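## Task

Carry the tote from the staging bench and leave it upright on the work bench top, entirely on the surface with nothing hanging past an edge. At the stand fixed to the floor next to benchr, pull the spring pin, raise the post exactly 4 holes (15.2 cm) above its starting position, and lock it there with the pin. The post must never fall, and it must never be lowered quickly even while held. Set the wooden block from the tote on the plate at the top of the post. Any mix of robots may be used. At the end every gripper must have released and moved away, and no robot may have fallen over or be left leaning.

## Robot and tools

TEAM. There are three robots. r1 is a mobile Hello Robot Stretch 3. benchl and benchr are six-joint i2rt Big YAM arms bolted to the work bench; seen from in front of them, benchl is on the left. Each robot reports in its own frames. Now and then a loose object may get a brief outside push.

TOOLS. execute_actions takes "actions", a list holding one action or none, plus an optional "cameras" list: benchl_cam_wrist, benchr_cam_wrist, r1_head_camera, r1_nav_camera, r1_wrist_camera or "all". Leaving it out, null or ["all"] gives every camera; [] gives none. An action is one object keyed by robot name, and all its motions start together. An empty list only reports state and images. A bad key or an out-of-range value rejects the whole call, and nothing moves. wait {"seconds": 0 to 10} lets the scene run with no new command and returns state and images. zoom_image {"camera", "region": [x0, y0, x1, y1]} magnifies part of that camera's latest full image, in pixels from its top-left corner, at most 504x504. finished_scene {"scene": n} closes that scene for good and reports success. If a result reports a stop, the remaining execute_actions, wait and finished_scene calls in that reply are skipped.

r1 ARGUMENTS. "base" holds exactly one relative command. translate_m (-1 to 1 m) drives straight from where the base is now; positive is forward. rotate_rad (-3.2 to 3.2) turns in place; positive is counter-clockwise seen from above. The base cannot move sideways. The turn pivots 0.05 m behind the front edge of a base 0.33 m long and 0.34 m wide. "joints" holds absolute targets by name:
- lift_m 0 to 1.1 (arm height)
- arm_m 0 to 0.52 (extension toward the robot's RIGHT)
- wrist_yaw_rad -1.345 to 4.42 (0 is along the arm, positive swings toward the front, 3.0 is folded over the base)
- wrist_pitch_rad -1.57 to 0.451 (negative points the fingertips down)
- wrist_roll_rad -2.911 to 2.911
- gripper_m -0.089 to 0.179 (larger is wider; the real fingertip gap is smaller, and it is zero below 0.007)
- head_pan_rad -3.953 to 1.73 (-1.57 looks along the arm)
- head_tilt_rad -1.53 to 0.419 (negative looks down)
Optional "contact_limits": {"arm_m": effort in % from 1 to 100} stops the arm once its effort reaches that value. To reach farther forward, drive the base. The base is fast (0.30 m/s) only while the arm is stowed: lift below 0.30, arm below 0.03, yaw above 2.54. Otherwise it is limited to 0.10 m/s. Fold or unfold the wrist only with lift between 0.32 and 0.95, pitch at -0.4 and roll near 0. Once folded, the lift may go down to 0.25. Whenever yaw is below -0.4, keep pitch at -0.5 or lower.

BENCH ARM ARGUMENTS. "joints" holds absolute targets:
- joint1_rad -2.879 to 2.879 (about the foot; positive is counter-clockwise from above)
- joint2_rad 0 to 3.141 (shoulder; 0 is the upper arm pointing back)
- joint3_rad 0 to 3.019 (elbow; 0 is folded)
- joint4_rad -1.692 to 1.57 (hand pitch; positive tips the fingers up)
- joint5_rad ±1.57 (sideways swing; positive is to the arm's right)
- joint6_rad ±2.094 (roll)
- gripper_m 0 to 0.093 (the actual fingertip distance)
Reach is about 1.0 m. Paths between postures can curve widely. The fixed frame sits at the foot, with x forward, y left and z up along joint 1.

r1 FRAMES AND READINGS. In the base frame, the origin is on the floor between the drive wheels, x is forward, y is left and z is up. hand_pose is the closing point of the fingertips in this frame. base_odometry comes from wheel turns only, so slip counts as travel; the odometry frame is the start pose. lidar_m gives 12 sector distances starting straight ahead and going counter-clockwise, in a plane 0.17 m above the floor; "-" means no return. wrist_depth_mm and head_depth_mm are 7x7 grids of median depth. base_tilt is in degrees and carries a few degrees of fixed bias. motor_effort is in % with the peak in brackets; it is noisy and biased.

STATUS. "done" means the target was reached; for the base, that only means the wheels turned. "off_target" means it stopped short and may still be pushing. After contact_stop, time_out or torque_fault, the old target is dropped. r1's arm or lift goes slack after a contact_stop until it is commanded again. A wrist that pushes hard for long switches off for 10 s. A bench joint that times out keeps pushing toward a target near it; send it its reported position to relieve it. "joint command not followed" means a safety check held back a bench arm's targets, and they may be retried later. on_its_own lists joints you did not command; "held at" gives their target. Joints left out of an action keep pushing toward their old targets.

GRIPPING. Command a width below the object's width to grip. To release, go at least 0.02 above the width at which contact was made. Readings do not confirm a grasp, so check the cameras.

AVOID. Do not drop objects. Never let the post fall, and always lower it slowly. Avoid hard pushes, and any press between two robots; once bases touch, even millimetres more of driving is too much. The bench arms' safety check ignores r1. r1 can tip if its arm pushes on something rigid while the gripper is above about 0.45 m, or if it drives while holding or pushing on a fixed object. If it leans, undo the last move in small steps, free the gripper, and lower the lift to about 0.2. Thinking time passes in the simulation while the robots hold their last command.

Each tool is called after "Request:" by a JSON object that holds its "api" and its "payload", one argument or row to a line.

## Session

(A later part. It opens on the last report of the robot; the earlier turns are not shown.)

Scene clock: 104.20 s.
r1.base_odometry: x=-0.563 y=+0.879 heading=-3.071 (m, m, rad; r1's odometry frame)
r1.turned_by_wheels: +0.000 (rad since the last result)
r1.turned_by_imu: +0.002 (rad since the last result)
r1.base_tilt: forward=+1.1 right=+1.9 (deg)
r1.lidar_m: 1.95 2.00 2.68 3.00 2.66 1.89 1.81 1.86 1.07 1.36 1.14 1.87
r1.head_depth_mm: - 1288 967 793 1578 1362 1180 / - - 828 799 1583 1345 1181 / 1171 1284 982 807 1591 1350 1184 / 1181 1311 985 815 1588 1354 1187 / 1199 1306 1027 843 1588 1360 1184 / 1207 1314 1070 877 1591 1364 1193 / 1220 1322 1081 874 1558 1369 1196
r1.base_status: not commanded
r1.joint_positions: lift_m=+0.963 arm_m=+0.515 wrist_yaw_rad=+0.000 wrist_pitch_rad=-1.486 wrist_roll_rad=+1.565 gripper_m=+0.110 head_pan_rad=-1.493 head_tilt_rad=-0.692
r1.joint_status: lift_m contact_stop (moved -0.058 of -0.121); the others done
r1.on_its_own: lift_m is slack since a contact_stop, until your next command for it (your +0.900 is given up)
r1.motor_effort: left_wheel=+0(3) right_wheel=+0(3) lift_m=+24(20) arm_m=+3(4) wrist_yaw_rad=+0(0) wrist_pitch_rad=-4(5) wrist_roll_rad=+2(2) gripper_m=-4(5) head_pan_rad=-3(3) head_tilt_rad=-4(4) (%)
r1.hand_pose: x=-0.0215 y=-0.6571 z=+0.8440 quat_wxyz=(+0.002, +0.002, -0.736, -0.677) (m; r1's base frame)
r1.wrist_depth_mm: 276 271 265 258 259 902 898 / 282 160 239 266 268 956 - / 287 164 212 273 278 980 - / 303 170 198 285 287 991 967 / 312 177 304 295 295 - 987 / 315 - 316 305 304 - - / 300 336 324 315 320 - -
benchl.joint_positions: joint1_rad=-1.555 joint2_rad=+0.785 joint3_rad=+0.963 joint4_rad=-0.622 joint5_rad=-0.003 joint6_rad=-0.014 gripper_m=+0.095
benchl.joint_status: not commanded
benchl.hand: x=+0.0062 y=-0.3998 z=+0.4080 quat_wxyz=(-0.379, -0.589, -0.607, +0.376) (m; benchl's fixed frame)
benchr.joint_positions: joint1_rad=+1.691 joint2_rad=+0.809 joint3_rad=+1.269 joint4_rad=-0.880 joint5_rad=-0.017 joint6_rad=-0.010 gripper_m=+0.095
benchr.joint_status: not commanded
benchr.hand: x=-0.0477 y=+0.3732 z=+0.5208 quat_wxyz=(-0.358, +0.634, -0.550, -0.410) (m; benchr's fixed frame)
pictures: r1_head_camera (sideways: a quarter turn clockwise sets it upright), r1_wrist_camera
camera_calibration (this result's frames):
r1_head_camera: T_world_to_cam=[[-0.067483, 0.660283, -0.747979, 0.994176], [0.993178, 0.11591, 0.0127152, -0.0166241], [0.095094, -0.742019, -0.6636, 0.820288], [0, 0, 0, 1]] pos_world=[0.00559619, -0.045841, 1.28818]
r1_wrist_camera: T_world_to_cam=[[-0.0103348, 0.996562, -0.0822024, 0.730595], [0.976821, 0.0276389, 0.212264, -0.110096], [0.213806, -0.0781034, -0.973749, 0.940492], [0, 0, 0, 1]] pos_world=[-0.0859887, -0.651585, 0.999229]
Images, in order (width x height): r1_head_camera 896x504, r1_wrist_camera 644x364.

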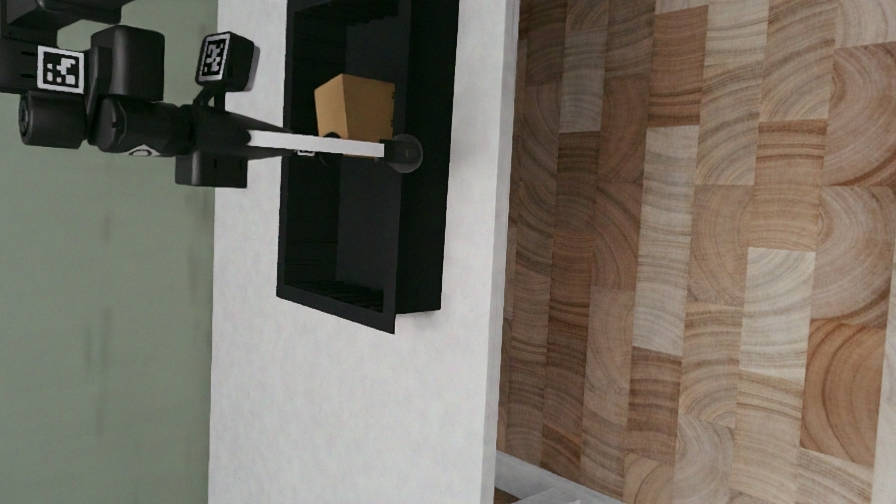

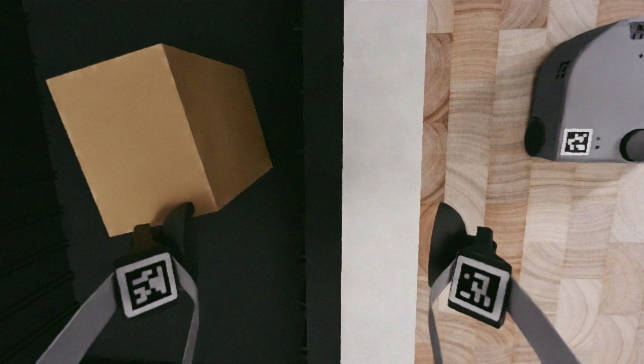

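Pad hit the block. Shift forward.

Request:
{"api": "execute_actions", "payload": {
  "actions": [
    {"r1":{"joints":{"lift_m":0.985,"gripper_m":0.085},"base":{"translate_m":0.035}}}
  ],
  "cameras": []
}}

Request:
{"api": "execute_actions", "payload": {
  "actions": [
    {"r1":{"joints":{"lift_m":0.9}}}
  ],
  "cameras": ["r1_head_camera","r1_wrist_camera"]
}}

Request:
{"api": "execute_actions", "payload": {
  "actions": [
    {"r1":{"joints":{"gripper_m":-0.05}}}
  ],
  "cameras": []
}}

Request:
{"api": "execute_actions", "payload": {
  "actions": [
    {"r1":{"joints":{"lift_m":0.94}}}
  ],
  "cameras": ["r1_head_camera","r1_wrist_camera"]
}}

Scene clock: 114.53 s.
r1.base_odometry: x=-0.598 y=+0.877 heading=-3.071 (m, m, rad; r1's odometry frame)
r1.turned_by_wheels: +0.000 (rad since the last result)
r1.turned_by_imu: +0.001 (rad since the last result)
r1.base_tilt: forward=+1.1 right=+1.9 (deg)
r1.lidar_m: 1.91 1.97 2.63 2.99 2.71 1.93 1.85 1.90 1.08 1.36 1.12 1.86
r1.head_depth_mm: - 1266 963 793 1573 1349 1178 / - 1290 953 802 1582 1344 1184 / 1172 1291 978 805 1572 1349 1178 / 1190 1298 981 814 1587 1350 1185 / 1198 1303 1065 842 1581 1366 1189 / 1208 1315 1065 869 1574 1372 1186 / 1223 1326 1071 875 1543 1363 1191
r1.base_status: done
r1.joint_positions: lift_m=+0.984 arm_m=+0.515 wrist_yaw_rad=-0.001 wrist_pitch_rad=-1.492 wrist_roll_rad=+1.568 gripper_m=+0.085 head_pan_rad=-1.493 head_tilt_rad=-0.692
r1.joint_status: all done
r1.motor_effort: left_wheel=-1(3) right_wheel=+1(9) lift_m=+37(35) arm_m=+3(3) wrist_yaw_rad=+0(1) wrist_pitch_rad=-3(4) wrist_roll_rad=+1(2) gripper_m=+0(81) head_pan_rad=-3(3) head_tilt_rad=-4(4) (%)
r1.hand_pose: x=-0.0215 y=-0.6555 z=+0.8657 quat_wxyz=(+0.001, +0.000, -0.734, -0.679) (m; r1's base frame)
r1.wrist_depth_mm: 288 172 272 276 278 907 910 / 298 177 216 283 286 951 - / 309 183 247 294 297 - - / 317 322 312 304 - - - / 316 330 320 316 316 - - / 318 343 333 324 325 - - / 310 328 328 309 - - -
benchl.joint_positions: joint1_rad=-1.555 joint2_rad=+0.785 joint3_rad=+0.963 joint4_rad=-0.622 joint5_rad=-0.003 joint6_rad=-0.014 gripper_m=+0.095
benchl.joint_status: not commanded
benchl.hand: x=+0.0062 y=-0.3998 z=+0.4080 quat_wxyz=(-0.379, -0.589, -0.607, +0.376) (m; benchl's fixed frame)
benchr.joint_positions: joint1_rad=+1.691 joint2_rad=+0.809 joint3_rad=+1.269 joint4_rad=-0.880 joint5_rad=-0.017 joint6_rad=-0.010 gripper_m=+0.095
benchr.joint_status: not commanded
benchr.hand: x=-0.0477 y=+0.3732 z=+0.5208 quat_wxyz=(-0.358, +0.634, -0.550, -0.410) (m; benchr's fixed frame)
pictures: none
No camera images: the call's "cameras" was empty. Leave "cameras" out to get every camera's image.

Scene clock: 116.13 s.
r1.base_odometry: x=-0.598 y=+0.877 heading=-3.071 (m, m, rad; r1's odometry frame)
r1.turned_by_wheels: +0.000 (rad since the last result)
r1.turned_by_imu: +0.000 (rad since the last result)
r1.base_tilt: forward=+1.1 right=+2.0 (deg)
r1.lidar_m: 1.92 1.96 2.64 3.00 2.71 1.93 1.84 1.90 1.08 1.36 1.12 1.86
r1.head_depth_mm: 1137 - 962 796 1573 1345 1177 / 1149 - 816 802 1570 1350 1183 / 1179 1297 976 800 1585 1359 1179 / 1183 1302 979 813 1589 1348 1186 / 1197 1300 1060 845 1593 1366 1184 / 1204 1316 1069 873 1591 1356 1193 / 1223 1327 1066 873 1542 1359 1194
r1.base_status: not commanded
r1.joint_positions: lift_m=+0.901 arm_m=+0.515 wrist_yaw_rad=-0.001 wrist_pitch_rad=-1.493 wrist_roll_rad=+1.568 gripper_m=+0.085 head_pan_rad=-1.493 head_tilt_rad=-0.692
r1.joint_status: all done
r1.motor_effort: left_wheel=-1(1) right_wheel=+1(1) lift_m=+12(31) arm_m=+3(3) wrist_yaw_rad=+0(1) wrist_pitch_rad=-3(3) wrist_roll_rad=+1(1) gripper_m=+0(0) head_pan_rad=-3(4) head_tilt_rad=-4(4) (%)
r1.hand_pose: x=-0.0215 y=-0.6554 z=+0.7820 quat_wxyz=(+0.001, +0.000, -0.734, -0.679) (m; r1's base frame)
r1.wrist_depth_mm: 97 128 201 120 198 833 840 / 94 118 206 124 205 878 - / 97 110 213 128 212 910 - / 232 227 224 132 220 928 877 / 241 237 229 137 229 974 959 / 249 245 239 142 236 990 970 / 260 254 249 164 243 - -
benchl.joint_positions: joint1_rad=-1.555 joint2_rad=+0.785 joint3_rad=+0.963 joint4_rad=-0.622 joint5_rad=-0.003 joint6_rad=-0.014 gripper_m=+0.095
benchl.joint_status: not commanded
benchl.hand: x=+0.0062 y=-0.3998 z=+0.4080 quat_wxyz=(-0.379, -0.589, -0.607, +0.376) (m; benchl's fixed frame)
benchr.joint_positions: joint1_rad=+1.691 joint2_rad=+0.809 joint3_rad=+1.269 joint4_rad=-0.880 joint5_rad=-0.017 joint6_rad=-0.010 gripper_m=+0.095
benchr.joint_status: not commanded
benchr.hand: x=-0.0477 y=+0.3732 z=+0.5208 quat_wxyz=(-0.358, +0.634, -0.550, -0.410) (m; benchr's fixed frame)
pictures: r1_head_camera (sideways: a quarter turn clockwise sets it upright), r1_wrist_camera
camera_calibration (this result's frames):
r1_head_camera: T_world_to_cam=[[-0.0674828, 0.660283, -0.747979, 0.994176], [0.993178, 0.11591, 0.0127152, -0.0166241], [0.0950937, -0.742019, -0.663601, 0.820289], [0, 0, 0, 1]] pos_world=[0.00559617, -0.045841, 1.28818]
r1_wrist_camera: T_world_to_cam=[[-0.00659407, 0.997105, -0.0757524, 0.719248], [0.976861, 0.0226175, 0.212674, -0.100582], [0.213772, -0.0725972, -0.974182, 0.884136], [0, 0, 0, 1]] pos_world=[-0.0860057, -0.650705, 0.937185]
Images, in order (width x height): r1_head_camera 896x504, r1_wrist_camera 644x364.

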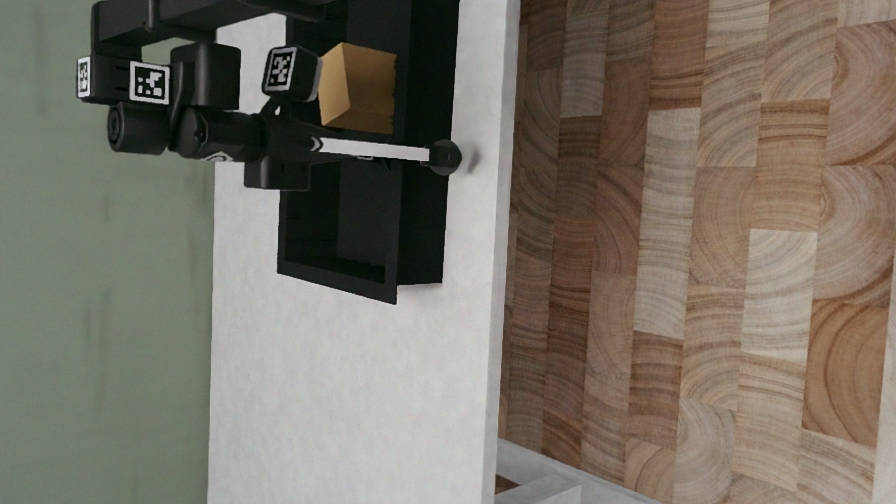

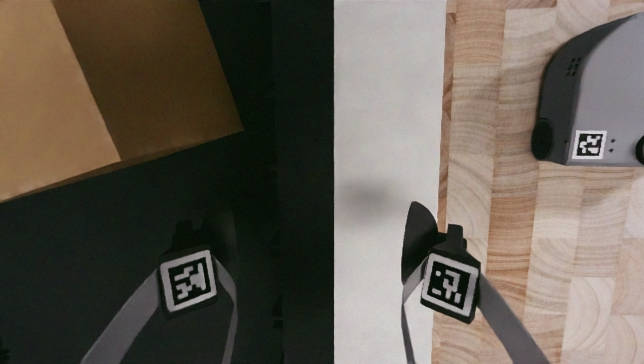

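Scene clock: 117.97 s.
r1.base_odometry: x=-0.598 y=+0.877 heading=-3.071 (m, m, rad; r1's odometry frame)
r1.turned_by_wheels: +0.000 (rad since the last result)
r1.turned_by_imu: +0.000 (rad since the last result)
r1.base_tilt: forward=+1.1 right=+2.0 (deg)
r1.lidar_m: 1.91 1.98 2.64 2.99 2.70 1.94 1.84 1.90 1.08 1.36 1.12 1.86
r1.head_depth_mm: 1141 - 955 788 1575 1338 1182 / 1151 - 807 798 1585 1352 1179 / 1178 1295 983 794 1566 1348 1180 / 1183 1299 962 802 1595 1356 1182 / 1191 1307 1057 843 1591 1354 1187 / 1210 1317 1066 871 1591 1357 1190 / 1219 1327 1070 871 1544 1372 1190
r1.base_status: not commanded
r1.joint_positions: lift_m=+0.901 arm_m=+0.515 wrist_yaw_rad=+0.002 wrist_pitch_rad=-1.494 wrist_roll_rad=+1.568 gripper_m=-0.049 head_pan_rad=-1.493 head_tilt_rad=-0.692
r1.joint_status: all done
r1.motor_effort: left_wheel=-2(2) right_wheel=+1(1) lift_m=+14(14) arm_m=+2(2) wrist_yaw_rad=-2(2) wrist_pitch_rad=-2(5) wrist_roll_rad=+1(1) gripper_m=-24(96) head_pan_rad=-3(4) head_tilt_rad=-4(4) (%)
r1.hand_pose: x=-0.0215 y=-0.6552 z=+0.7819 quat_wxyz=(+0.002, +0.001, -0.734, -0.680) (m; r1's base frame)
r1.wrist_depth_mm: 90 113 198 118 197 855 850 / 93 104 191 122 204 882 - / 96 97 199 126 211 906 - / 231 227 224 130 219 925 908 / 239 237 230 135 225 963 946 / 249 243 - 139 - - 987 / 260 254 247 146 242 - -
benchl.joint_positions: joint1_rad=-1.555 joint2_rad=+0.785 joint3_rad=+0.963 joint4_rad=-0.622 joint5_rad=-0.003 joint6_rad=-0.014 gripper_m=+0.095
benchl.joint_status: not commanded
benchl.hand: x=+0.0062 y=-0.3998 z=+0.4080 quat_wxyz=(-0.379, -0.589, -0.607, +0.376) (m; benchl's fixed frame)
benchr.joint_positions: joint1_rad=+1.691 joint2_rad=+0.809 joint3_rad=+1.269 joint4_rad=-0.880 joint5_rad=-0.017 joint6_rad=-0.010 gripper_m=+0.095
benchr.joint_status: not commanded
benchr.hand: x=-0.0477 y=+0.3732 z=+0.5208 quat_wxyz=(-0.358, +0.634, -0.550, -0.410) (m; benchr's fixed frame)
pictures: none
No camera images: the call's "cameras" was empty. Leave "cameras" out to get every camera's image.

Scene clock: 119.13 s.
r1.base_odometry: x=-0.598 y=+0.877 heading=-3.071 (m, m, rad; r1's odometry frame)
r1.turned_by_wheels: +0.000 (rad since the last result)
r1.turned_by_imu: +0.000 (rad since the last result)
r1.base_tilt: forward=+1.0 right=+1.9 (deg)
r1.lidar_m: 1.91 1.97 2.64 3.00 2.71 1.93 1.84 1.90 1.08 1.36 1.12 1.87
r1.head_depth_mm: 1120 1290 930 769 1582 1346 1179 / 1137 - 809 781 1574 1349 1180 / 1169 1291 972 794 1579 1343 1189 / 1185 1292 971 801 1596 1351 1186 / 1203 1307 1062 843 1584 1362 1189 / 1209 1318 1062 871 1603 1367 1193 / 1225 1322 1067 874 1551 1361 1196
r1.base_status: not commanded
r1.joint_positions: lift_m=+0.939 arm_m=+0.515 wrist_yaw_rad=+0.002 wrist_pitch_rad=-1.494 wrist_roll_rad=+1.568 gripper_m=-0.043 head_pan_rad=-1.493 head_tilt_rad=-0.692
r1.joint_status: all done
r1.on_its_own: gripper_m is held at -0.044, not at your -0.050, by its stall guard, which is still easing
r1.motor_effort: left_wheel=-1(1) right_wheel=+0(1) lift_m=+40(41) arm_m=+2(2) wrist_yaw_rad=-2(3) wrist_pitch_rad=-2(2) wrist_roll_rad=+1(1) gripper_m=-19(24) head_pan_rad=-4(3) head_tilt_rad=-4(4) (%)
r1.hand_pose: x=-0.0215 y=-0.6552 z=+0.8206 quat_wxyz=(+0.002, +0.001, -0.734, -0.680) (m; r1's base frame)
r1.wrist_depth_mm: 103 110 175 120 234 887 868 / 106 106 164 123 242 926 - / 110 108 183 129 251 963 - / 267 252 238 132 262 1000 951 / 278 264 249 136 - - - / 286 275 258 142 - - - / 289 285 262 250 287 - -
benchl.joint_positions: joint1_rad=-1.555 joint2_rad=+0.785 joint3_rad=+0.963 joint4_rad=-0.622 joint5_rad=-0.003 joint6_rad=-0.014 gripper_m=+0.095
benchl.joint_status: not commanded
benchl.hand: x=+0.0062 y=-0.3998 z=+0.4080 quat_wxyz=(-0.379, -0.589, -0.607, +0.376) (m; benchl's fixed frame)
benchr.joint_positions: joint1_rad=+1.691 joint2_rad=+0.809 joint3_rad=+1.269 joint4_rad=-0.880 joint5_rad=-0.017 joint6_rad=-0.010 gripper_m=+0.095
benchr.joint_status: not commanded
benchr.hand: x=-0.0477 y=+0.3732 z=+0.5208 quat_wxyz=(-0.358, +0.634, -0.550, -0.410) (m; benchr's fixed frame)
pictures: r1_head_camera (sideways: a quarter turn clockwise sets it upright), r1_wrist_camera
camera_calibration (this result's frames):
r1_head_camera: T_world_to_cam=[[-0.0674829, 0.660283, -0.747979, 0.994176], [0.993178, 0.11591, 0.0127152, -0.0166241], [0.0950938, -0.742019, -0.6636, 0.820289], [0, 0, 0, 1]] pos_world=[0.00559618, -0.045841, 1.28818]
r1_wrist_camera: T_world_to_cam=[[-0.00924123, 0.997152, -0.0748526, 0.721228], [0.976798, 0.0250188, 0.212695, -0.107229], [0.213962, -0.0711503, -0.974247, 0.92276], [0, 0, 0, 1]] pos_world=[-0.0860296, -0.650836, 0.975789]
Images, in order (width x height): r1_head_camera 896x504, r1_wrist_camera 644x364.

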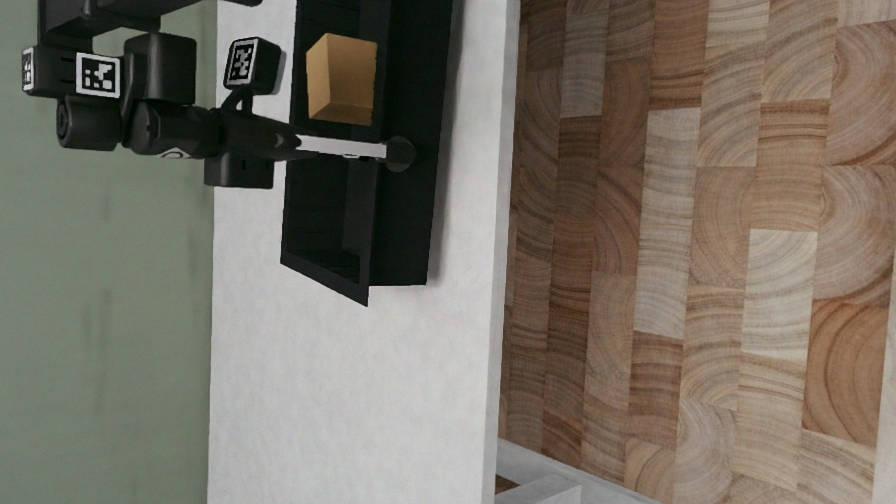

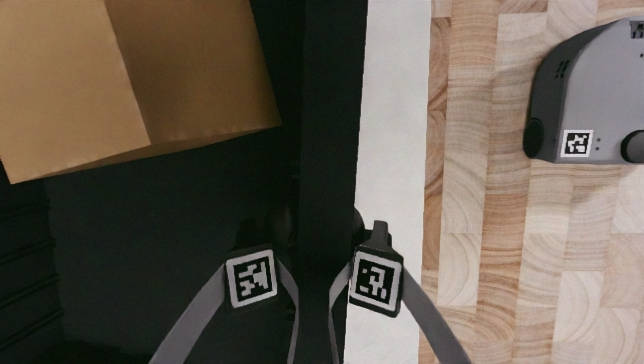

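Request:
{"api": "execute_actions", "payload": {
  "actions": [
    {"r1":{"joints":{"lift_m":1.0,"head_tilt_rad":-0.5,"head_pan_rad":-1.6}}}
  ],
  "cameras": ["r1_head_camera","r1_wrist_camera"]
}}

Scene clock: 126.30 s.
r1.base_odometry: x=-0.598 y=+0.877 heading=-3.071 (m, m, rad; r1's odometry frame)
r1.turned_by_wheels: +0.000 (rad since the last result)
r1.turned_by_imu: +0.001 (rad since the last result)
r1.base_tilt: forward=+1.1 right=+2.0 (deg)
r1.lidar_m: 1.91 1.97 2.64 2.99 2.70 1.93 1.85 1.90 1.08 1.36 1.12 1.87
r1.head_depth_mm: 1156 1223 1383 941 781 1532 1290 / 1147 - 1369 820 784 1537 1292 / 1150 - 1373 827 785 1528 1289 / 1150 1265 1352 971 812 1534 1295 / 1141 1265 1365 970 810 1538 1296 / 1143 1254 1363 1098 844 1543 1296 / 1146 1254 1362 1101 841 1506 1302
r1.base_status: not commanded
r1.joint_positions: lift_m=+0.999 arm_m=+0.515 wrist_yaw_rad=+0.002 wrist_pitch_rad=-1.502 wrist_roll_rad=+1.568 gripper_m=-0.040 head_pan_rad=-1.593 head_tilt_rad=-0.507
r1.joint_status: all done
r1.on_its_own: gripper_m is held at -0.041, not at your -0.050, by its stall guard, which is not easing now
r1.motor_effort: left_wheel=-1(1) right_wheel=+0(1) lift_m=+41(41) arm_m=+2(2) wrist_yaw_rad=-2(2) wrist_pitch_rad=+0(2) wrist_roll_rad=+1(1) gripper_m=-20(21) head_pan_rad=-3(10) head_tilt_rad=+3(20) (%)
r1.hand_pose: x=-0.0216 y=-0.6531 z=+0.8806 quat_wxyz=(+0.002, +0.001, -0.731, -0.683) (m; r1's base frame)
r1.wrist_depth_mm: 143 161 223 220 959 955 953 / 148 157 212 223 975 976 - / 186 218 257 135 - - - / 271 314 274 137 - - - / 281 321 291 139 - - - / 288 333 306 146 - - - / 284 299 288 226 361 - -
benchl.joint_positions: joint1_rad=-1.555 joint2_rad=+0.785 joint3_rad=+0.963 joint4_rad=-0.622 joint5_rad=-0.003 joint6_rad=-0.014 gripper_m=+0.095
benchl.joint_status: not commanded
benchl.hand: x=+0.0062 y=-0.3998 z=+0.4080 quat_wxyz=(-0.379, -0.589, -0.607, +0.376) (m; benchl's fixed frame)
benchr.joint_positions: joint1_rad=+1.691 joint2_rad=+0.809 joint3_rad=+1.269 joint4_rad=-0.880 joint5_rad=-0.017 joint6_rad=-0.010 gripper_m=+0.095
benchr.joint_status: not commanded
benchr.hand: x=-0.0477 y=+0.3732 z=+0.5208 quat_wxyz=(-0.358, +0.634, -0.550, -0.410) (m; benchr's fixed frame)
pictures: r1_head_camera (sideways: a quarter turn clockwise sets it upright), r1_wrist_camera
camera_calibration (this result's frames):
r1_head_camera: T_world_to_cam=[[-0.00467507, 0.515471, -0.856894, 1.13578], [0.999821, 0.018135, 0.00545436, -0.00721392], [0.0183513, -0.856715, -0.515463, 0.62804], [0, 0, 0, 1]] pos_world=[0.000997126, -0.0472798, 1.29702]
r1_wrist_camera: T_world_to_cam=[[-0.00923643, 0.997746, -0.066471, 0.71657], [0.976802, 0.0232249, 0.212881, -0.121376], [0.213945, -0.0629627, -0.974815, 0.987218], [0, 0, 0, 1]] pos_world=[-0.0860313, -0.649978, 1.03582]
Images, in order (width x height): r1_head_camera 896x504, r1_wrist_camera 644x364.

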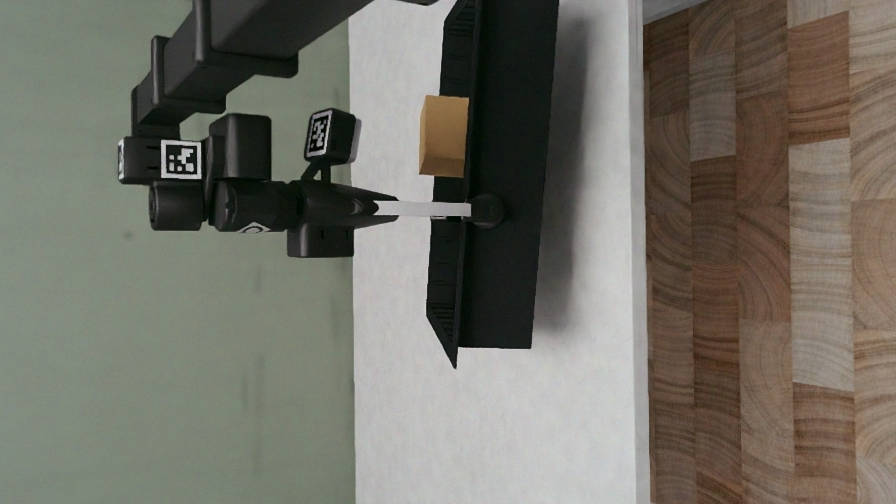

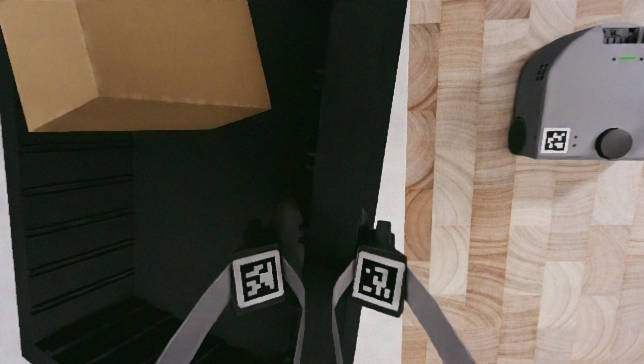

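Request:
{"api": "execute_actions", "payload": {
  "actions": [
    {"r1":{"joints":{"lift_m":0.925}}}
  ],
  "cameras": []
}}

Request:
{"api": "execute_actions", "payload": {
  "actions": [
    {"r1":{"joints":{"gripper_m":0.06}}}
  ],
  "cameras": []
}}

Request:
{"api": "execute_actions", "payload": {
  "actions": [
    {"r1":{"joints":{"lift_m":0.865}}}
  ],
  "cameras": ["r1_head_camera","r1_wrist_camera"]
}}

Scene clock: 138.33 s.
r1.base_odometry: x=-0.598 y=+0.877 heading=-3.071 (m, m, rad; r1's odometry frame)
r1.turned_by_wheels: +0.000 (rad since the last result)
r1.turned_by_imu: +0.001 (rad since the last result)
r1.base_tilt: forward=+1.1 right=+1.9 (deg)
r1.lidar_m: 1.91 1.97 2.63 2.99 2.71 1.93 1.85 1.90 1.08 1.35 1.12 1.86
r1.head_depth_mm: 1150 1259 1352 - 764 1547 1291 / 1148 1243 1351 952 779 1529 1297 / 1148 1243 - 951 784 1526 1287 / 1155 1254 1367 998 793 1527 1295 / 1150 1253 1373 1007 809 1543 1289 / 1149 1252 1365 1097 843 1545 1296 / 1141 1257 1361 1093 840 1498 1304
r1.base_status: not commanded
r1.joint_positions: lift_m=+0.926 arm_m=+0.515 wrist_yaw_rad=-0.001 wrist_pitch_rad=-1.505 wrist_roll_rad=+1.570 gripper_m=-0.040 head_pan_rad=-1.593 head_tilt_rad=-0.507
r1.joint_status: all done
r1.on_its_own: gripper_m is held at -0.041, not at your -0.050, by its stall guard, which is not easing now
r1.motor_effort: left_wheel=-1(1) right_wheel=+1(0) lift_m=+13(34) arm_m=+2(2) wrist_yaw_rad=+1(2) wrist_pitch_rad=+1(1) wrist_roll_rad=+0(1) gripper_m=-19(19) head_pan_rad=-3(3) head_tilt_rad=+3(3) (%)
r1.hand_pose: x=-0.0215 y=-0.6524 z=+0.8070 quat_wxyz=(+0.000, +0.000, -0.730, -0.684) (m; r1's base frame)
r1.wrist_depth_mm: 203 222 215 206 222 867 855 / 208 229 222 212 230 918 - / 244 235 229 218 237 973 - / 253 244 236 138 247 971 953 / 261 255 243 142 - - - / 274 264 254 146 - - - / 273 269 261 157 274 - -
benchl.joint_positions: joint1_rad=-1.555 joint2_rad=+0.785 joint3_rad=+0.963 joint4_rad=-0.622 joint5_rad=-0.003 joint6_rad=-0.014 gripper_m=+0.095
benchl.joint_status: not commanded
benchl.hand: x=+0.0062 y=-0.3998 z=+0.4080 quat_wxyz=(-0.379, -0.589, -0.607, +0.376) (m; benchl's fixed frame)
benchr.joint_positions: joint1_rad=+1.691 joint2_rad=+0.809 joint3_rad=+1.269 joint4_rad=-0.880 joint5_rad=-0.017 joint6_rad=-0.010 gripper_m=+0.095
benchr.joint_status: not commanded
benchr.hand: x=-0.0477 y=+0.3732 z=+0.5208 quat_wxyz=(-0.358, +0.634, -0.550, -0.410) (m; benchr's fixed frame)
pictures: none
No camera images: the call's "cameras" was empty. Leave "cameras" out to get every camera's image.

Scene clock: 139.83 s.
r1.base_odometry: x=-0.598 y=+0.877 heading=-3.071 (m, m, rad; r1's odometry frame)
r1.turned_by_wheels: +0.000 (rad since the last result)
r1.turned_by_imu: +0.000 (rad since the last result)
r1.base_tilt: forward=+1.1 right=+1.9 (deg)
r1.lidar_m: 1.92 1.97 2.63 2.99 2.70 1.94 1.85 1.90 1.08 1.36 1.12 1.87
r1.head_depth_mm: 1146 1254 1352 - 767 1525 1291 / 1155 1236 1350 954 766 1516 1293 / 1152 1239 - 948 784 1533 1297 / 1151 1257 1366 997 787 1526 1297 / 1151 1259 1361 1009 792 1520 1296 / 1150 1244 1362 1101 842 1541 1296 / 1146 1254 1362 1096 845 1513 1311
r1.base_status: not commanded
r1.joint_positions: lift_m=+0.926 arm_m=+0.515 wrist_yaw_rad=-0.001 wrist_pitch_rad=-1.490 wrist_roll_rad=+1.570 gripper_m=+0.060 head_pan_rad=-1.593 head_tilt_rad=-0.507
r1.joint_status: all done
r1.motor_effort: left_wheel=-1(1) right_wheel=+1(1) lift_m=+13(13) arm_m=+2(2) wrist_yaw_rad=+1(1) wrist_pitch_rad=-3(4) wrist_roll_rad=+0(0) gripper_m=+1(81) head_pan_rad=-3(3) head_tilt_rad=+3(3) (%)
r1.hand_pose: x=-0.0215 y=-0.6562 z=+0.8069 quat_wxyz=(+0.000, +0.000, -0.735, -0.678) (m; r1's base frame)
r1.wrist_depth_mm: 191 223 217 211 126 882 860 / 193 232 224 216 130 895 - / 249 242 233 225 135 912 - / 258 249 240 231 238 963 960 / 266 258 248 238 195 992 964 / 277 267 258 244 - - - / 274 276 267 252 274 - -
benchl.joint_positions: joint1_rad=-1.555 joint2_rad=+0.785 joint3_rad=+0.963 joint4_rad=-0.622 joint5_rad=-0.003 joint6_rad=-0.014 gripper_m=+0.095
benchl.joint_status: not commanded
benchl.hand: x=+0.0062 y=-0.3998 z=+0.4080 quat_wxyz=(-0.379, -0.589, -0.607, +0.376) (m; benchl's fixed frame)
benchr.joint_positions: joint1_rad=+1.691 joint2_rad=+0.809 joint3_rad=+1.269 joint4_rad=-0.880 joint5_rad=-0.017 joint6_rad=-0.010 gripper_m=+0.095
benchr.joint_status: not commanded
benchr.hand: x=-0.0477 y=+0.3732 z=+0.5208 quat_wxyz=(-0.358, +0.634, -0.550, -0.410) (m; benchr's fixed frame)
pictures: none
No camera images: the call's "cameras" was empty. Leave "cameras" out to get every camera's image.

Scene clock: 141.20 s.
r1.base_odometry: x=-0.598 y=+0.877 heading=-3.071 (m, m, rad; r1's odometry frame)
r1.turned_by_wheels: +0.000 (rad since the last result)
r1.turned_by_imu: +0.000 (rad since the last result)
r1.base_tilt: forward=+1.1 right=+1.9 (deg)
r1.lidar_m: 1.91 1.97 2.64 3.00 2.70 1.93 1.85 1.90 1.08 1.36 1.12 1.86
r1.head_depth_mm: 1155 1255 1372 1190 - 1479 1278 / 1152 1259 1352 929 785 1523 1299 / 1152 1259 - 982 783 1526 1293 / 1153 1252 1367 1010 802 1529 1298 / 1149 1258 1365 1051 810 1543 1290 / 1152 1252 1365 1096 842 1543 1299 / 1153 1254 1357 1098 846 1502 1299
r1.base_status: not commanded
r1.joint_positions: lift_m=+0.866 arm_m=+0.515 wrist_yaw_rad=-0.001 wrist_pitch_rad=-1.510 wrist_roll_rad=+1.570 gripper_m=+0.060 head_pan_rad=-1.593 head_tilt_rad=-0.507
r1.joint_status: all done
r1.motor_effort: left_wheel=-1(1) right_wheel=+1(1) lift_m=+11(15) arm_m=+2(2) wrist_yaw_rad=+1(1) wrist_pitch_rad=+3(4) wrist_roll_rad=+0(0) gripper_m=-1(3) head_pan_rad=-2(3) head_tilt_rad=+3(3) (%)
r1.hand_pose: x=-0.0215 y=-0.6511 z=+0.7471 quat_wxyz=(+0.000, +0.000, -0.728, -0.686) (m; r1's base frame)
r1.wrist_depth_mm: 172 170 168 165 85 840 822 / 178 177 174 170 88 849 - / 185 183 178 176 91 903 - / 191 188 186 101 180 897 916 / 199 196 190 99 98 964 928 / 206 203 200 102 100 947 945 / 214 211 207 105 204 - 985
benchl.joint_positions: joint1_rad=-1.555 joint2_rad=+0.785 joint3_rad=+0.963 joint4_rad=-0.622 joint5_rad=-0.003 joint6_rad=-0.014 gripper_m=+0.095
benchl.joint_status: not commanded
benchl.hand: x=+0.0062 y=-0.3998 z=+0.4080 quat_wxyz=(-0.379, -0.589, -0.607, +0.376) (m; benchl's fixed frame)
benchr.joint_positions: joint1_rad=+1.691 joint2_rad=+0.809 joint3_rad=+1.269 joint4_rad=-0.880 joint5_rad=-0.017 joint6_rad=-0.010 gripper_m=+0.095
benchr.joint_status: not commanded
benchr.hand: x=-0.0477 y=+0.3732 z=+0.5208 quat_wxyz=(-0.358, +0.634, -0.550, -0.410) (m; benchr's fixed frame)
pictures: r1_head_camera (sideways: a quarter turn clockwise sets it upright), r1_wrist_camera
camera_calibration (this result's frames):
r1_head_camera: T_world_to_cam=[[-0.00464414, 0.515147, -0.857089, 1.13604], [0.999822, 0.0180631, 0.00543916, -0.00719414], [0.0182837, -0.856912, -0.515139, 0.627619], [0, 0, 0, 1]] pos_world=[0.000993591, -0.0472813, 1.29703]
r1_wrist_camera: T_world_to_cam=[[-0.00402325, 0.998271, -0.0586392, 0.700295], [0.976881, 0.0164576, 0.21315, -0.0976364], [0.213746, -0.0564259, -0.975258, 0.8618], [0, 0, 0, 1]] pos_world=[-0.0860098, -0.648849, 0.902353]
Images, in order (width x height): r1_head_camera 896x504, r1_wrist_camera 644x364.

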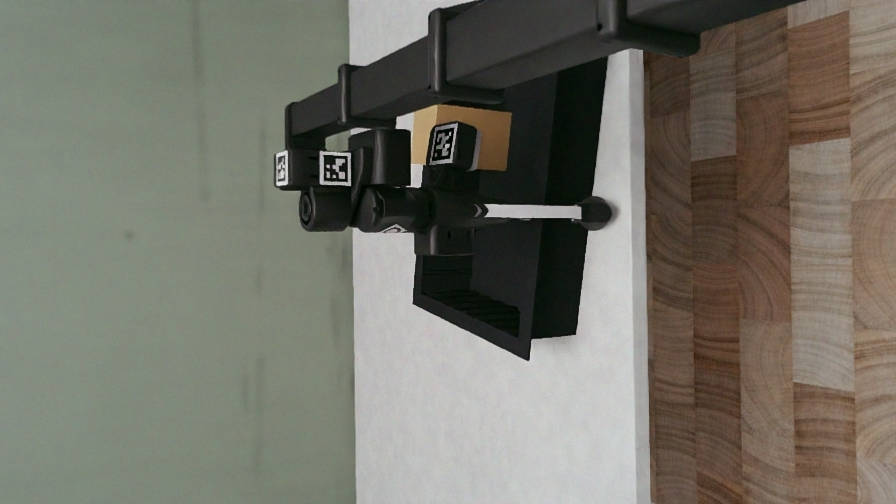

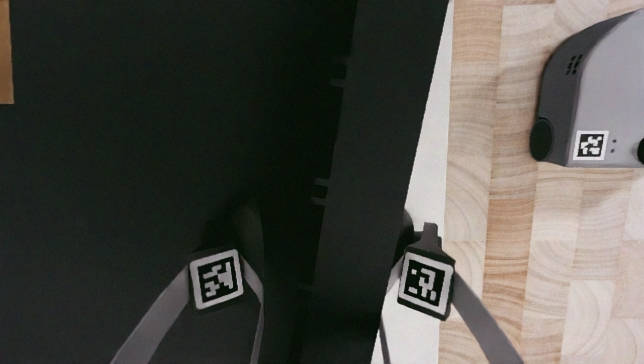

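Request:
{"api": "execute_actions", "payload": {
  "actions": [
    {"r1":{"joints":{"lift_m":0.89,"gripper_m":0.1},"base":{"translate_m":-0.06}}}
  ],
  "cameras": []
}}

Request:
{"api": "execute_actions", "payload": {
  "actions": [
    {"r1":{"joints":{"arm_m":0.465,"wrist_pitch_rad":-1.32}}}
  ],
  "cameras": []
}}

Request:
{"api": "execute_actions", "payload": {
  "actions": [
    {"r1":{"joints":{"arm_m":0.42,"wrist_pitch_rad":-1.15,"lift_m":0.875}}}
  ],
  "cameras": ["r1_head_camera","r1_wrist_camera"]
}}

Scene clock: 158.93 s.
r1.base_odometry: x=-0.538 y=+0.881 heading=-3.071 (m, m, rad; r1's odometry frame)
r1.turned_by_wheels: +0.000 (rad since the last result)
r1.turned_by_imu: +0.001 (rad since the last result)
r1.base_tilt: forward=+1.0 right=+2.0 (deg)
r1.lidar_m: 1.98 2.03 2.72 3.00 2.62 1.87 1.79 1.83 1.06 1.36 1.16 1.87
r1.head_depth_mm: 1158 1260 1365 - 775 1486 1291 / 1156 1258 - 973 779 1540 1288 / 1149 1257 - 941 787 1538 1289 / 1147 1257 1360 1004 784 1534 1295 / 1149 1251 1359 1004 807 1531 1291 / 1149 1263 1362 1102 815 1540 1302 / 1146 1249 1368 1104 843 1540 1295
r1.base_status: done
r1.joint_positions: lift_m=+0.889 arm_m=+0.515 wrist_yaw_rad=-0.001 wrist_pitch_rad=-1.500 wrist_roll_rad=+1.570 gripper_m=+0.100 head_pan_rad=-1.593 head_tilt_rad=-0.507
r1.joint_status: all done
r1.motor_effort: left_wheel=-1(5) right_wheel=+1(6) lift_m=+38(37) arm_m=+2(2) wrist_yaw_rad=+1(1) wrist_pitch_rad=+0(2) wrist_roll_rad=+0(0) gripper_m=+0(78) head_pan_rad=-3(3) head_tilt_rad=+3(3) (%)
r1.hand_pose: x=-0.0215 y=-0.6535 z=+0.7708 quat_wxyz=(+0.000, +0.000, -0.731, -0.682) (m; r1's base frame)
r1.wrist_depth_mm: 198 195 192 188 106 861 819 / 200 202 197 194 109 876 - / 201 207 203 200 113 913 - / 205 216 211 208 118 941 929 / 227 222 218 213 121 948 955 / 235 232 228 220 126 - 952 / 246 240 236 169 228 - -
benchl.joint_positions: joint1_rad=-1.555 joint2_rad=+0.785 joint3_rad=+0.963 joint4_rad=-0.622 joint5_rad=-0.003 joint6_rad=-0.014 gripper_m=+0.095
benchl.joint_status: not commanded
benchl.hand: x=+0.0062 y=-0.3998 z=+0.4080 quat_wxyz=(-0.379, -0.589, -0.607, +0.376) (m; benchl's fixed frame)
benchr.joint_positions: joint1_rad=+1.691 joint2_rad=+0.809 joint3_rad=+1.269 joint4_rad=-0.880 joint5_rad=-0.017 joint6_rad=-0.010 gripper_m=+0.095
benchr.joint_status: not commanded
benchr.hand: x=-0.0477 y=+0.3732 z=+0.5208 quat_wxyz=(-0.358, +0.634, -0.550, -0.410) (m; benchr's fixed frame)
pictures: none
No camera images: the call's "cameras" was empty. Leave "cameras" out to get every camera's image.

Scene clock: 160.40 s.
r1.base_odometry: x=-0.538 y=+0.881 heading=-3.071 (m, m, rad; r1's odometry frame)
r1.turned_by_wheels: +0.000 (rad since the last result)
r1.turned_by_imu: +0.000 (rad since the last result)
r1.base_tilt: forward=+1.0 right=+1.9 (deg)
r1.lidar_m: 1.97 2.03 2.71 3.00 2.62 1.87 1.79 1.84 1.05 1.36 1.16 1.86
r1.head_depth_mm: 1156 1259 1361 - 783 1490 1287 / 1156 1267 1335 972 784 1538 1294 / 1147 1262 - 960 787 1528 1294 / 1155 1256 1370 1012 803 1536 1293 / 1155 1256 1365 1022 813 1538 1294 / 1148 1259 1363 1093 813 1551 1294 / 1153 1256 1363 1105 844 1554 1292
r1.base_status: not commanded
r1.joint_positions: lift_m=+0.889 arm_m=+0.465 wrist_yaw_rad=-0.001 wrist_pitch_rad=-1.324 wrist_roll_rad=+1.570 gripper_m=+0.100 head_pan_rad=-1.593 head_tilt_rad=-0.507
r1.joint_status: all done
r1.motor_effort: left_wheel=-1(1) right_wheel=+1(1) lift_m=+36(38) arm_m=-2(2) wrist_yaw_rad=+1(1) wrist_pitch_rad=+1(8) wrist_roll_rad=+0(0) gripper_m=+1(2) head_pan_rad=-2(3) head_tilt_rad=+3(3) (%)
r1.hand_pose: x=-0.0216 y=-0.6491 z=+0.7737 quat_wxyz=(+0.000, +0.000, -0.788, -0.615) (m; r1's base frame)
r1.wrist_depth_mm: 232 219 206 110 183 802 753 / 227 227 211 114 190 820 776 / 220 235 220 118 196 845 823 / 229 246 228 123 202 874 820 / 274 257 231 129 211 891 856 / 284 270 241 220 218 915 863 / 298 273 253 230 226 980 875
benchl.joint_positions: joint1_rad=-1.555 joint2_rad=+0.785 joint3_rad=+0.963 joint4_rad=-0.622 joint5_rad=-0.003 joint6_rad=-0.014 gripper_m=+0.095
benchl.joint_status: not commanded
benchl.hand: x=+0.0062 y=-0.3998 z=+0.4080 quat_wxyz=(-0.379, -0.589, -0.607, +0.376) (m; benchl's fixed frame)
benchr.joint_positions: joint1_rad=+1.691 joint2_rad=+0.809 joint3_rad=+1.269 joint4_rad=-0.880 joint5_rad=-0.017 joint6_rad=-0.010 gripper_m=+0.095
benchr.joint_status: not commanded
benchr.hand: x=-0.0477 y=+0.3732 z=+0.5208 quat_wxyz=(-0.358, +0.634, -0.550, -0.410) (m; benchr's fixed frame)
pictures: none
No camera images: the call's "cameras" was empty. Leave "cameras" out to get every camera's image.

Scene clock: 161.83 s.
r1.base_odometry: x=-0.538 y=+0.881 heading=-3.071 (m, m, rad; r1's odometry frame)
r1.turned_by_wheels: +0.000 (rad since the last result)
r1.turned_by_imu: +0.000 (rad since the last result)
r1.base_tilt: forward=+1.1 right=+1.9 (deg)
r1.lidar_m: 1.97 2.03 2.72 3.00 2.62 1.87 1.79 1.84 1.05 1.36 1.16 1.87
r1.head_depth_mm: 1156 1265 1376 - - 1531 1291 / 1155 1261 1357 - 782 1526 1300 / 1149 1258 1354 - 789 1530 1294 / 1153 1253 1369 1026 804 1542 1291 / 1145 1253 1365 1017 813 1540 1292 / 1147 1250 1361 1092 818 1536 1299 / 1140 1256 1370 1102 846 1548 1305
r1.base_status: not commanded
r1.joint_positions: lift_m=+0.876 arm_m=+0.420 wrist_yaw_rad=-0.001 wrist_pitch_rad=-1.158 wrist_roll_rad=+1.570 gripper_m=+0.100 head_pan_rad=-1.593 head_tilt_rad=-0.507
r1.joint_status: all done
r1.motor_effort: left_wheel=-1(1) right_wheel=+1(1) lift_m=+12(35) arm_m=-2(3) wrist_yaw_rad=+1(1) wrist_pitch_rad=+2(1) wrist_roll_rad=+0(0) gripper_m=+0(0) head_pan_rad=-3(2) head_tilt_rad=+3(3) (%)
r1.hand_pose: x=-0.0216 y=-0.6458 z=+0.7699 quat_wxyz=(+0.000, +0.000, -0.837, -0.547) (m; r1's base frame)
r1.wrist_depth_mm: 264 244 216 108 175 764 708 / 226 251 222 156 180 793 724 / 223 255 229 170 185 810 743 / 233 269 239 186 191 832 760 / 299 292 132 206 200 850 784 / 310 319 137 217 206 852 810 / 316 309 263 227 215 918 814
benchl.joint_positions: joint1_rad=-1.555 joint2_rad=+0.785 joint3_rad=+0.963 joint4_rad=-0.622 joint5_rad=-0.003 joint6_rad=-0.014 gripper_m=+0.095
benchl.joint_status: not commanded
benchl.hand: x=+0.0062 y=-0.3998 z=+0.4080 quat_wxyz=(-0.379, -0.589, -0.607, +0.376) (m; benchl's fixed frame)
benchr.joint_positions: joint1_rad=+1.691 joint2_rad=+0.809 joint3_rad=+1.269 joint4_rad=-0.880 joint5_rad=-0.017 joint6_rad=-0.010 gripper_m=+0.095
benchr.joint_status: not commanded
benchr.hand: x=-0.0477 y=+0.3732 z=+0.5208 quat_wxyz=(-0.358, +0.634, -0.550, -0.410) (m; benchr's fixed frame)
pictures: r1_head_camera (sideways: a quarter turn clockwise sets it upright), r1_wrist_camera
camera_calibration (this result's frames):
r1_head_camera: T_world_to_cam=[[-0.00464355, 0.515124, -0.857103, 1.13605], [0.999822, 0.0180611, 0.00543807, -0.00719272], [0.0182815, -0.856926, -0.515116, 0.627589], [0, 0, 0, 1]] pos_world=[0.000993486, -0.0472814, 1.29704]
r1_wrist_camera: T_world_to_cam=[[-0.0045389, 0.916728, -0.399486, 0.906109], [0.976948, 0.0893292, 0.19389, -0.0405987], [0.21343, -0.389397, -0.896001, 0.608288], [0, 0, 0, 1]] pos_world=[-0.0860512, -0.590163, 0.914876]
Images, in order (width x height): r1_head_camera 896x504, r1_wrist_camera 644x364.

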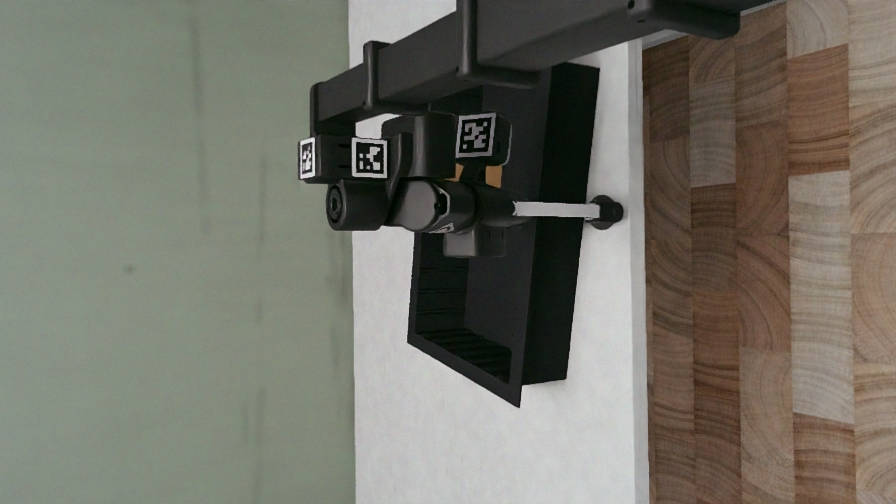

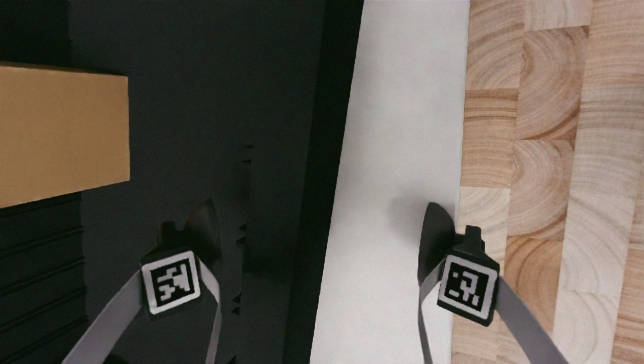

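Request:
{"api": "execute_actions", "payload": {
  "actions": [
    {"r1":{"joints":{"gripper_m":-0.04,"arm_m":0.435,"wrist_yaw_rad":0.12}}}
  ],
  "cameras": ["r1_wrist_camera"]
}}

Request:
{"api": "execute_actions", "payload": {
  "actions": [
    {"r1":{"joints":{"lift_m":0.94}}}
  ],
  "cameras": ["r1_head_camera","r1_wrist_camera"]
}}

Scene clock: 167.77 s.
r1.base_odometry: x=-0.538 y=+0.881 heading=-3.071 (m, m, rad; r1's odometry frame)
r1.turned_by_wheels: +0.000 (rad since the last result)
r1.turned_by_imu: +0.001 (rad since the last result)
r1.base_tilt: forward=+1.0 right=+2.0 (deg)
r1.lidar_m: 1.97 2.03 2.72 2.99 2.62 1.87 1.79 1.84 1.06 1.36 1.16 1.87
r1.head_depth_mm: 1154 1258 1366 - - 1514 1292 / 1162 1263 1343 972 784 1534 1290 / 1150 1262 1343 - 794 1526 1295 / 1143 1257 1352 1019 797 1532 1290 / 1152 1251 1380 1018 817 1537 1290 / 1151 1250 1364 1096 815 1548 1299 / 1153 1255 1365 1095 843 1542 1306
r1.base_status: not commanded
r1.joint_positions: lift_m=+0.876 arm_m=+0.435 wrist_yaw_rad=+0.115 wrist_pitch_rad=-1.136 wrist_roll_rad=+1.583 gripper_m=-0.039 head_pan_rad=-1.593 head_tilt_rad=-0.507
r1.joint_status: all done
r1.motor_effort: left_wheel=-1(2) right_wheel=+1(1) lift_m=+12(12) arm_m=+2(3) wrist_yaw_rad=+4(2) wrist_pitch_rad=-4(5) wrist_roll_rad=-7(7) gripper_m=-22(100) head_pan_rad=-1(3) head_tilt_rad=+3(3) (%)
r1.hand_pose: x=-0.0117 y=-0.6650 z=+0.7717 quat_wxyz=(+0.026, +0.045, -0.841, -0.538) (m; r1's base frame)
r1.wrist_depth_mm: 193 240 221 195 100 162 705 / 195 238 225 200 174 167 729 / 203 252 237 113 182 175 735 / 277 287 245 116 191 181 774 / 290 299 263 120 196 810 786 / 306 313 275 127 198 856 801 / 301 317 277 139 216 900 822
benchl.joint_positions: joint1_rad=-1.555 joint2_rad=+0.785 joint3_rad=+0.963 joint4_rad=-0.622 joint5_rad=-0.003 joint6_rad=-0.014 gripper_m=+0.095
benchl.joint_status: not commanded
benchl.hand: x=+0.0062 y=-0.3998 z=+0.4080 quat_wxyz=(-0.379, -0.589, -0.607, +0.376) (m; benchl's fixed frame)
benchr.joint_positions: joint1_rad=+1.691 joint2_rad=+0.809 joint3_rad=+1.269 joint4_rad=-0.880 joint5_rad=-0.017 joint6_rad=-0.010 gripper_m=+0.095
benchr.joint_status: not commanded
benchr.hand: x=-0.0477 y=+0.3732 z=+0.5208 quat_wxyz=(-0.358, +0.634, -0.550, -0.410) (m; benchr's fixed frame)
pictures: r1_wrist_camera
camera_calibration (this result's frames):
r1_wrist_camera: T_world_to_cam=[[-0.0973824, 0.902777, -0.418941, 0.929141], [0.960763, 0.19512, 0.197136, 0.0186999], [0.259714, -0.383305, -0.886355, 0.59741], [0, 0, 0, 1]] pos_world=[-0.0826398, -0.613465, 0.915086]
Images, in order (width x height): r1_wrist_camera 644x364.

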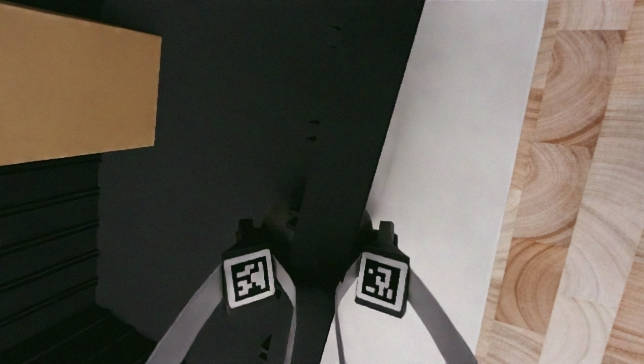

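Scene clock: 169.20 s.
r1.base_odometry: x=-0.538 y=+0.881 heading=-3.071 (m, m, rad; r1's odometry frame)
r1.turned_by_wheels: +0.000 (rad since the last result)
r1.turned_by_imu: +0.000 (rad since the last result)
r1.base_tilt: forward=+1.1 right=+1.9 (deg)
r1.lidar_m: 1.97 2.02 2.72 2.99 2.62 1.87 1.79 1.84 1.06 1.36 1.16 1.87
r1.head_depth_mm: 1150 1260 1349 959 833 1485 1291 / 1148 1244 - 947 786 1529 1287 / 1156 1240 - 990 776 1534 1294 / 1149 1259 1369 954 768 1527 1293 / 1155 1263 1370 970 753 1533 1291 / 1146 1255 1369 1012 765 1542 1303 / 1153 1252 1374 1105 843 1540 1303
r1.base_status: not commanded
r1.joint_positions: lift_m=+0.939 arm_m=+0.435 wrist_yaw_rad=+0.122 wrist_pitch_rad=-1.192 wrist_roll_rad=+1.573 gripper_m=-0.036 head_pan_rad=-1.593 head_tilt_rad=-0.507
r1.joint_status: all done
r1.motor_effort: left_wheel=-1(4) right_wheel=+0(4) lift_m=+41(42) arm_m=+2(2) wrist_yaw_rad=-3(7) wrist_pitch_rad=+12(12) wrist_roll_rad=-2(7) gripper_m=-21(21) head_pan_rad=-2(3) head_tilt_rad=+3(4) (%)
r1.hand_pose: x=-0.0128 y=-0.6513 z=+0.8308 quat_wxyz=(+0.034, +0.050, -0.826, -0.561) (m; r1's base frame)
r1.wrist_depth_mm: 264 294 248 120 228 803 777 / 266 300 259 122 235 822 788 / 225 262 269 126 239 840 785 / 214 256 280 130 245 881 840 / 216 314 304 130 254 932 855 / 443 326 334 135 623 951 868 / 476 325 314 184 274 974 894
benchl.joint_positions: joint1_rad=-1.555 joint2_rad=+0.785 joint3_rad=+0.963 joint4_rad=-0.622 joint5_rad=-0.003 joint6_rad=-0.014 gripper_m=+0.095
benchl.joint_status: not commanded
benchl.hand: x=+0.0062 y=-0.3998 z=+0.4080 quat_wxyz=(-0.379, -0.589, -0.607, +0.376) (m; benchl's fixed frame)
benchr.joint_positions: joint1_rad=+1.691 joint2_rad=+0.809 joint3_rad=+1.269 joint4_rad=-0.880 joint5_rad=-0.017 joint6_rad=-0.010 gripper_m=+0.095
benchr.joint_status: not commanded
benchr.hand: x=-0.0477 y=+0.3732 z=+0.5208 quat_wxyz=(-0.358, +0.634, -0.550, -0.410) (m; benchr's fixed frame)
pictures: r1_head_camera (sideways: a quarter turn clockwise sets it upright), r1_wrist_camera
camera_calibration (this result's frames):
r1_head_camera: T_world_to_cam=[[-0.00463976, 0.515023, -0.857164, 1.13613], [0.999822, 0.0180501, 0.00543334, -0.00718656], [0.0182702, -0.856987, -0.515015, 0.627457], [0, 0, 0, 1]] pos_world=[0.000992921, -0.0472819, 1.29704]
r1_wrist_camera: T_world_to_cam=[[-0.11584, 0.922881, -0.367248, 0.911302], [0.95973, 0.199264, 0.198019, 0.0073771], [0.255928, -0.329521, -0.9088, 0.70897], [0, 0, 0, 1]] pos_world=[-0.0829598, -0.608874, 0.977525]
Images, in order (width x height): r1_head_camera 896x504, r1_wrist_camera 644x364.

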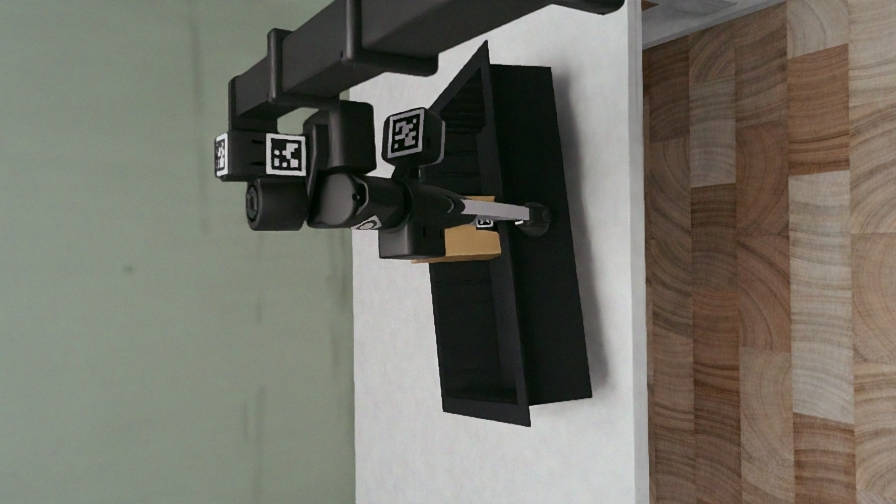

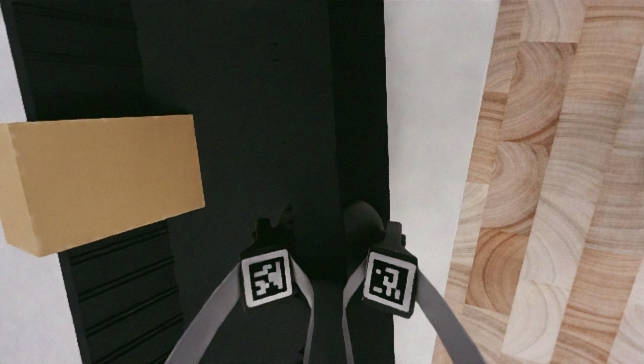

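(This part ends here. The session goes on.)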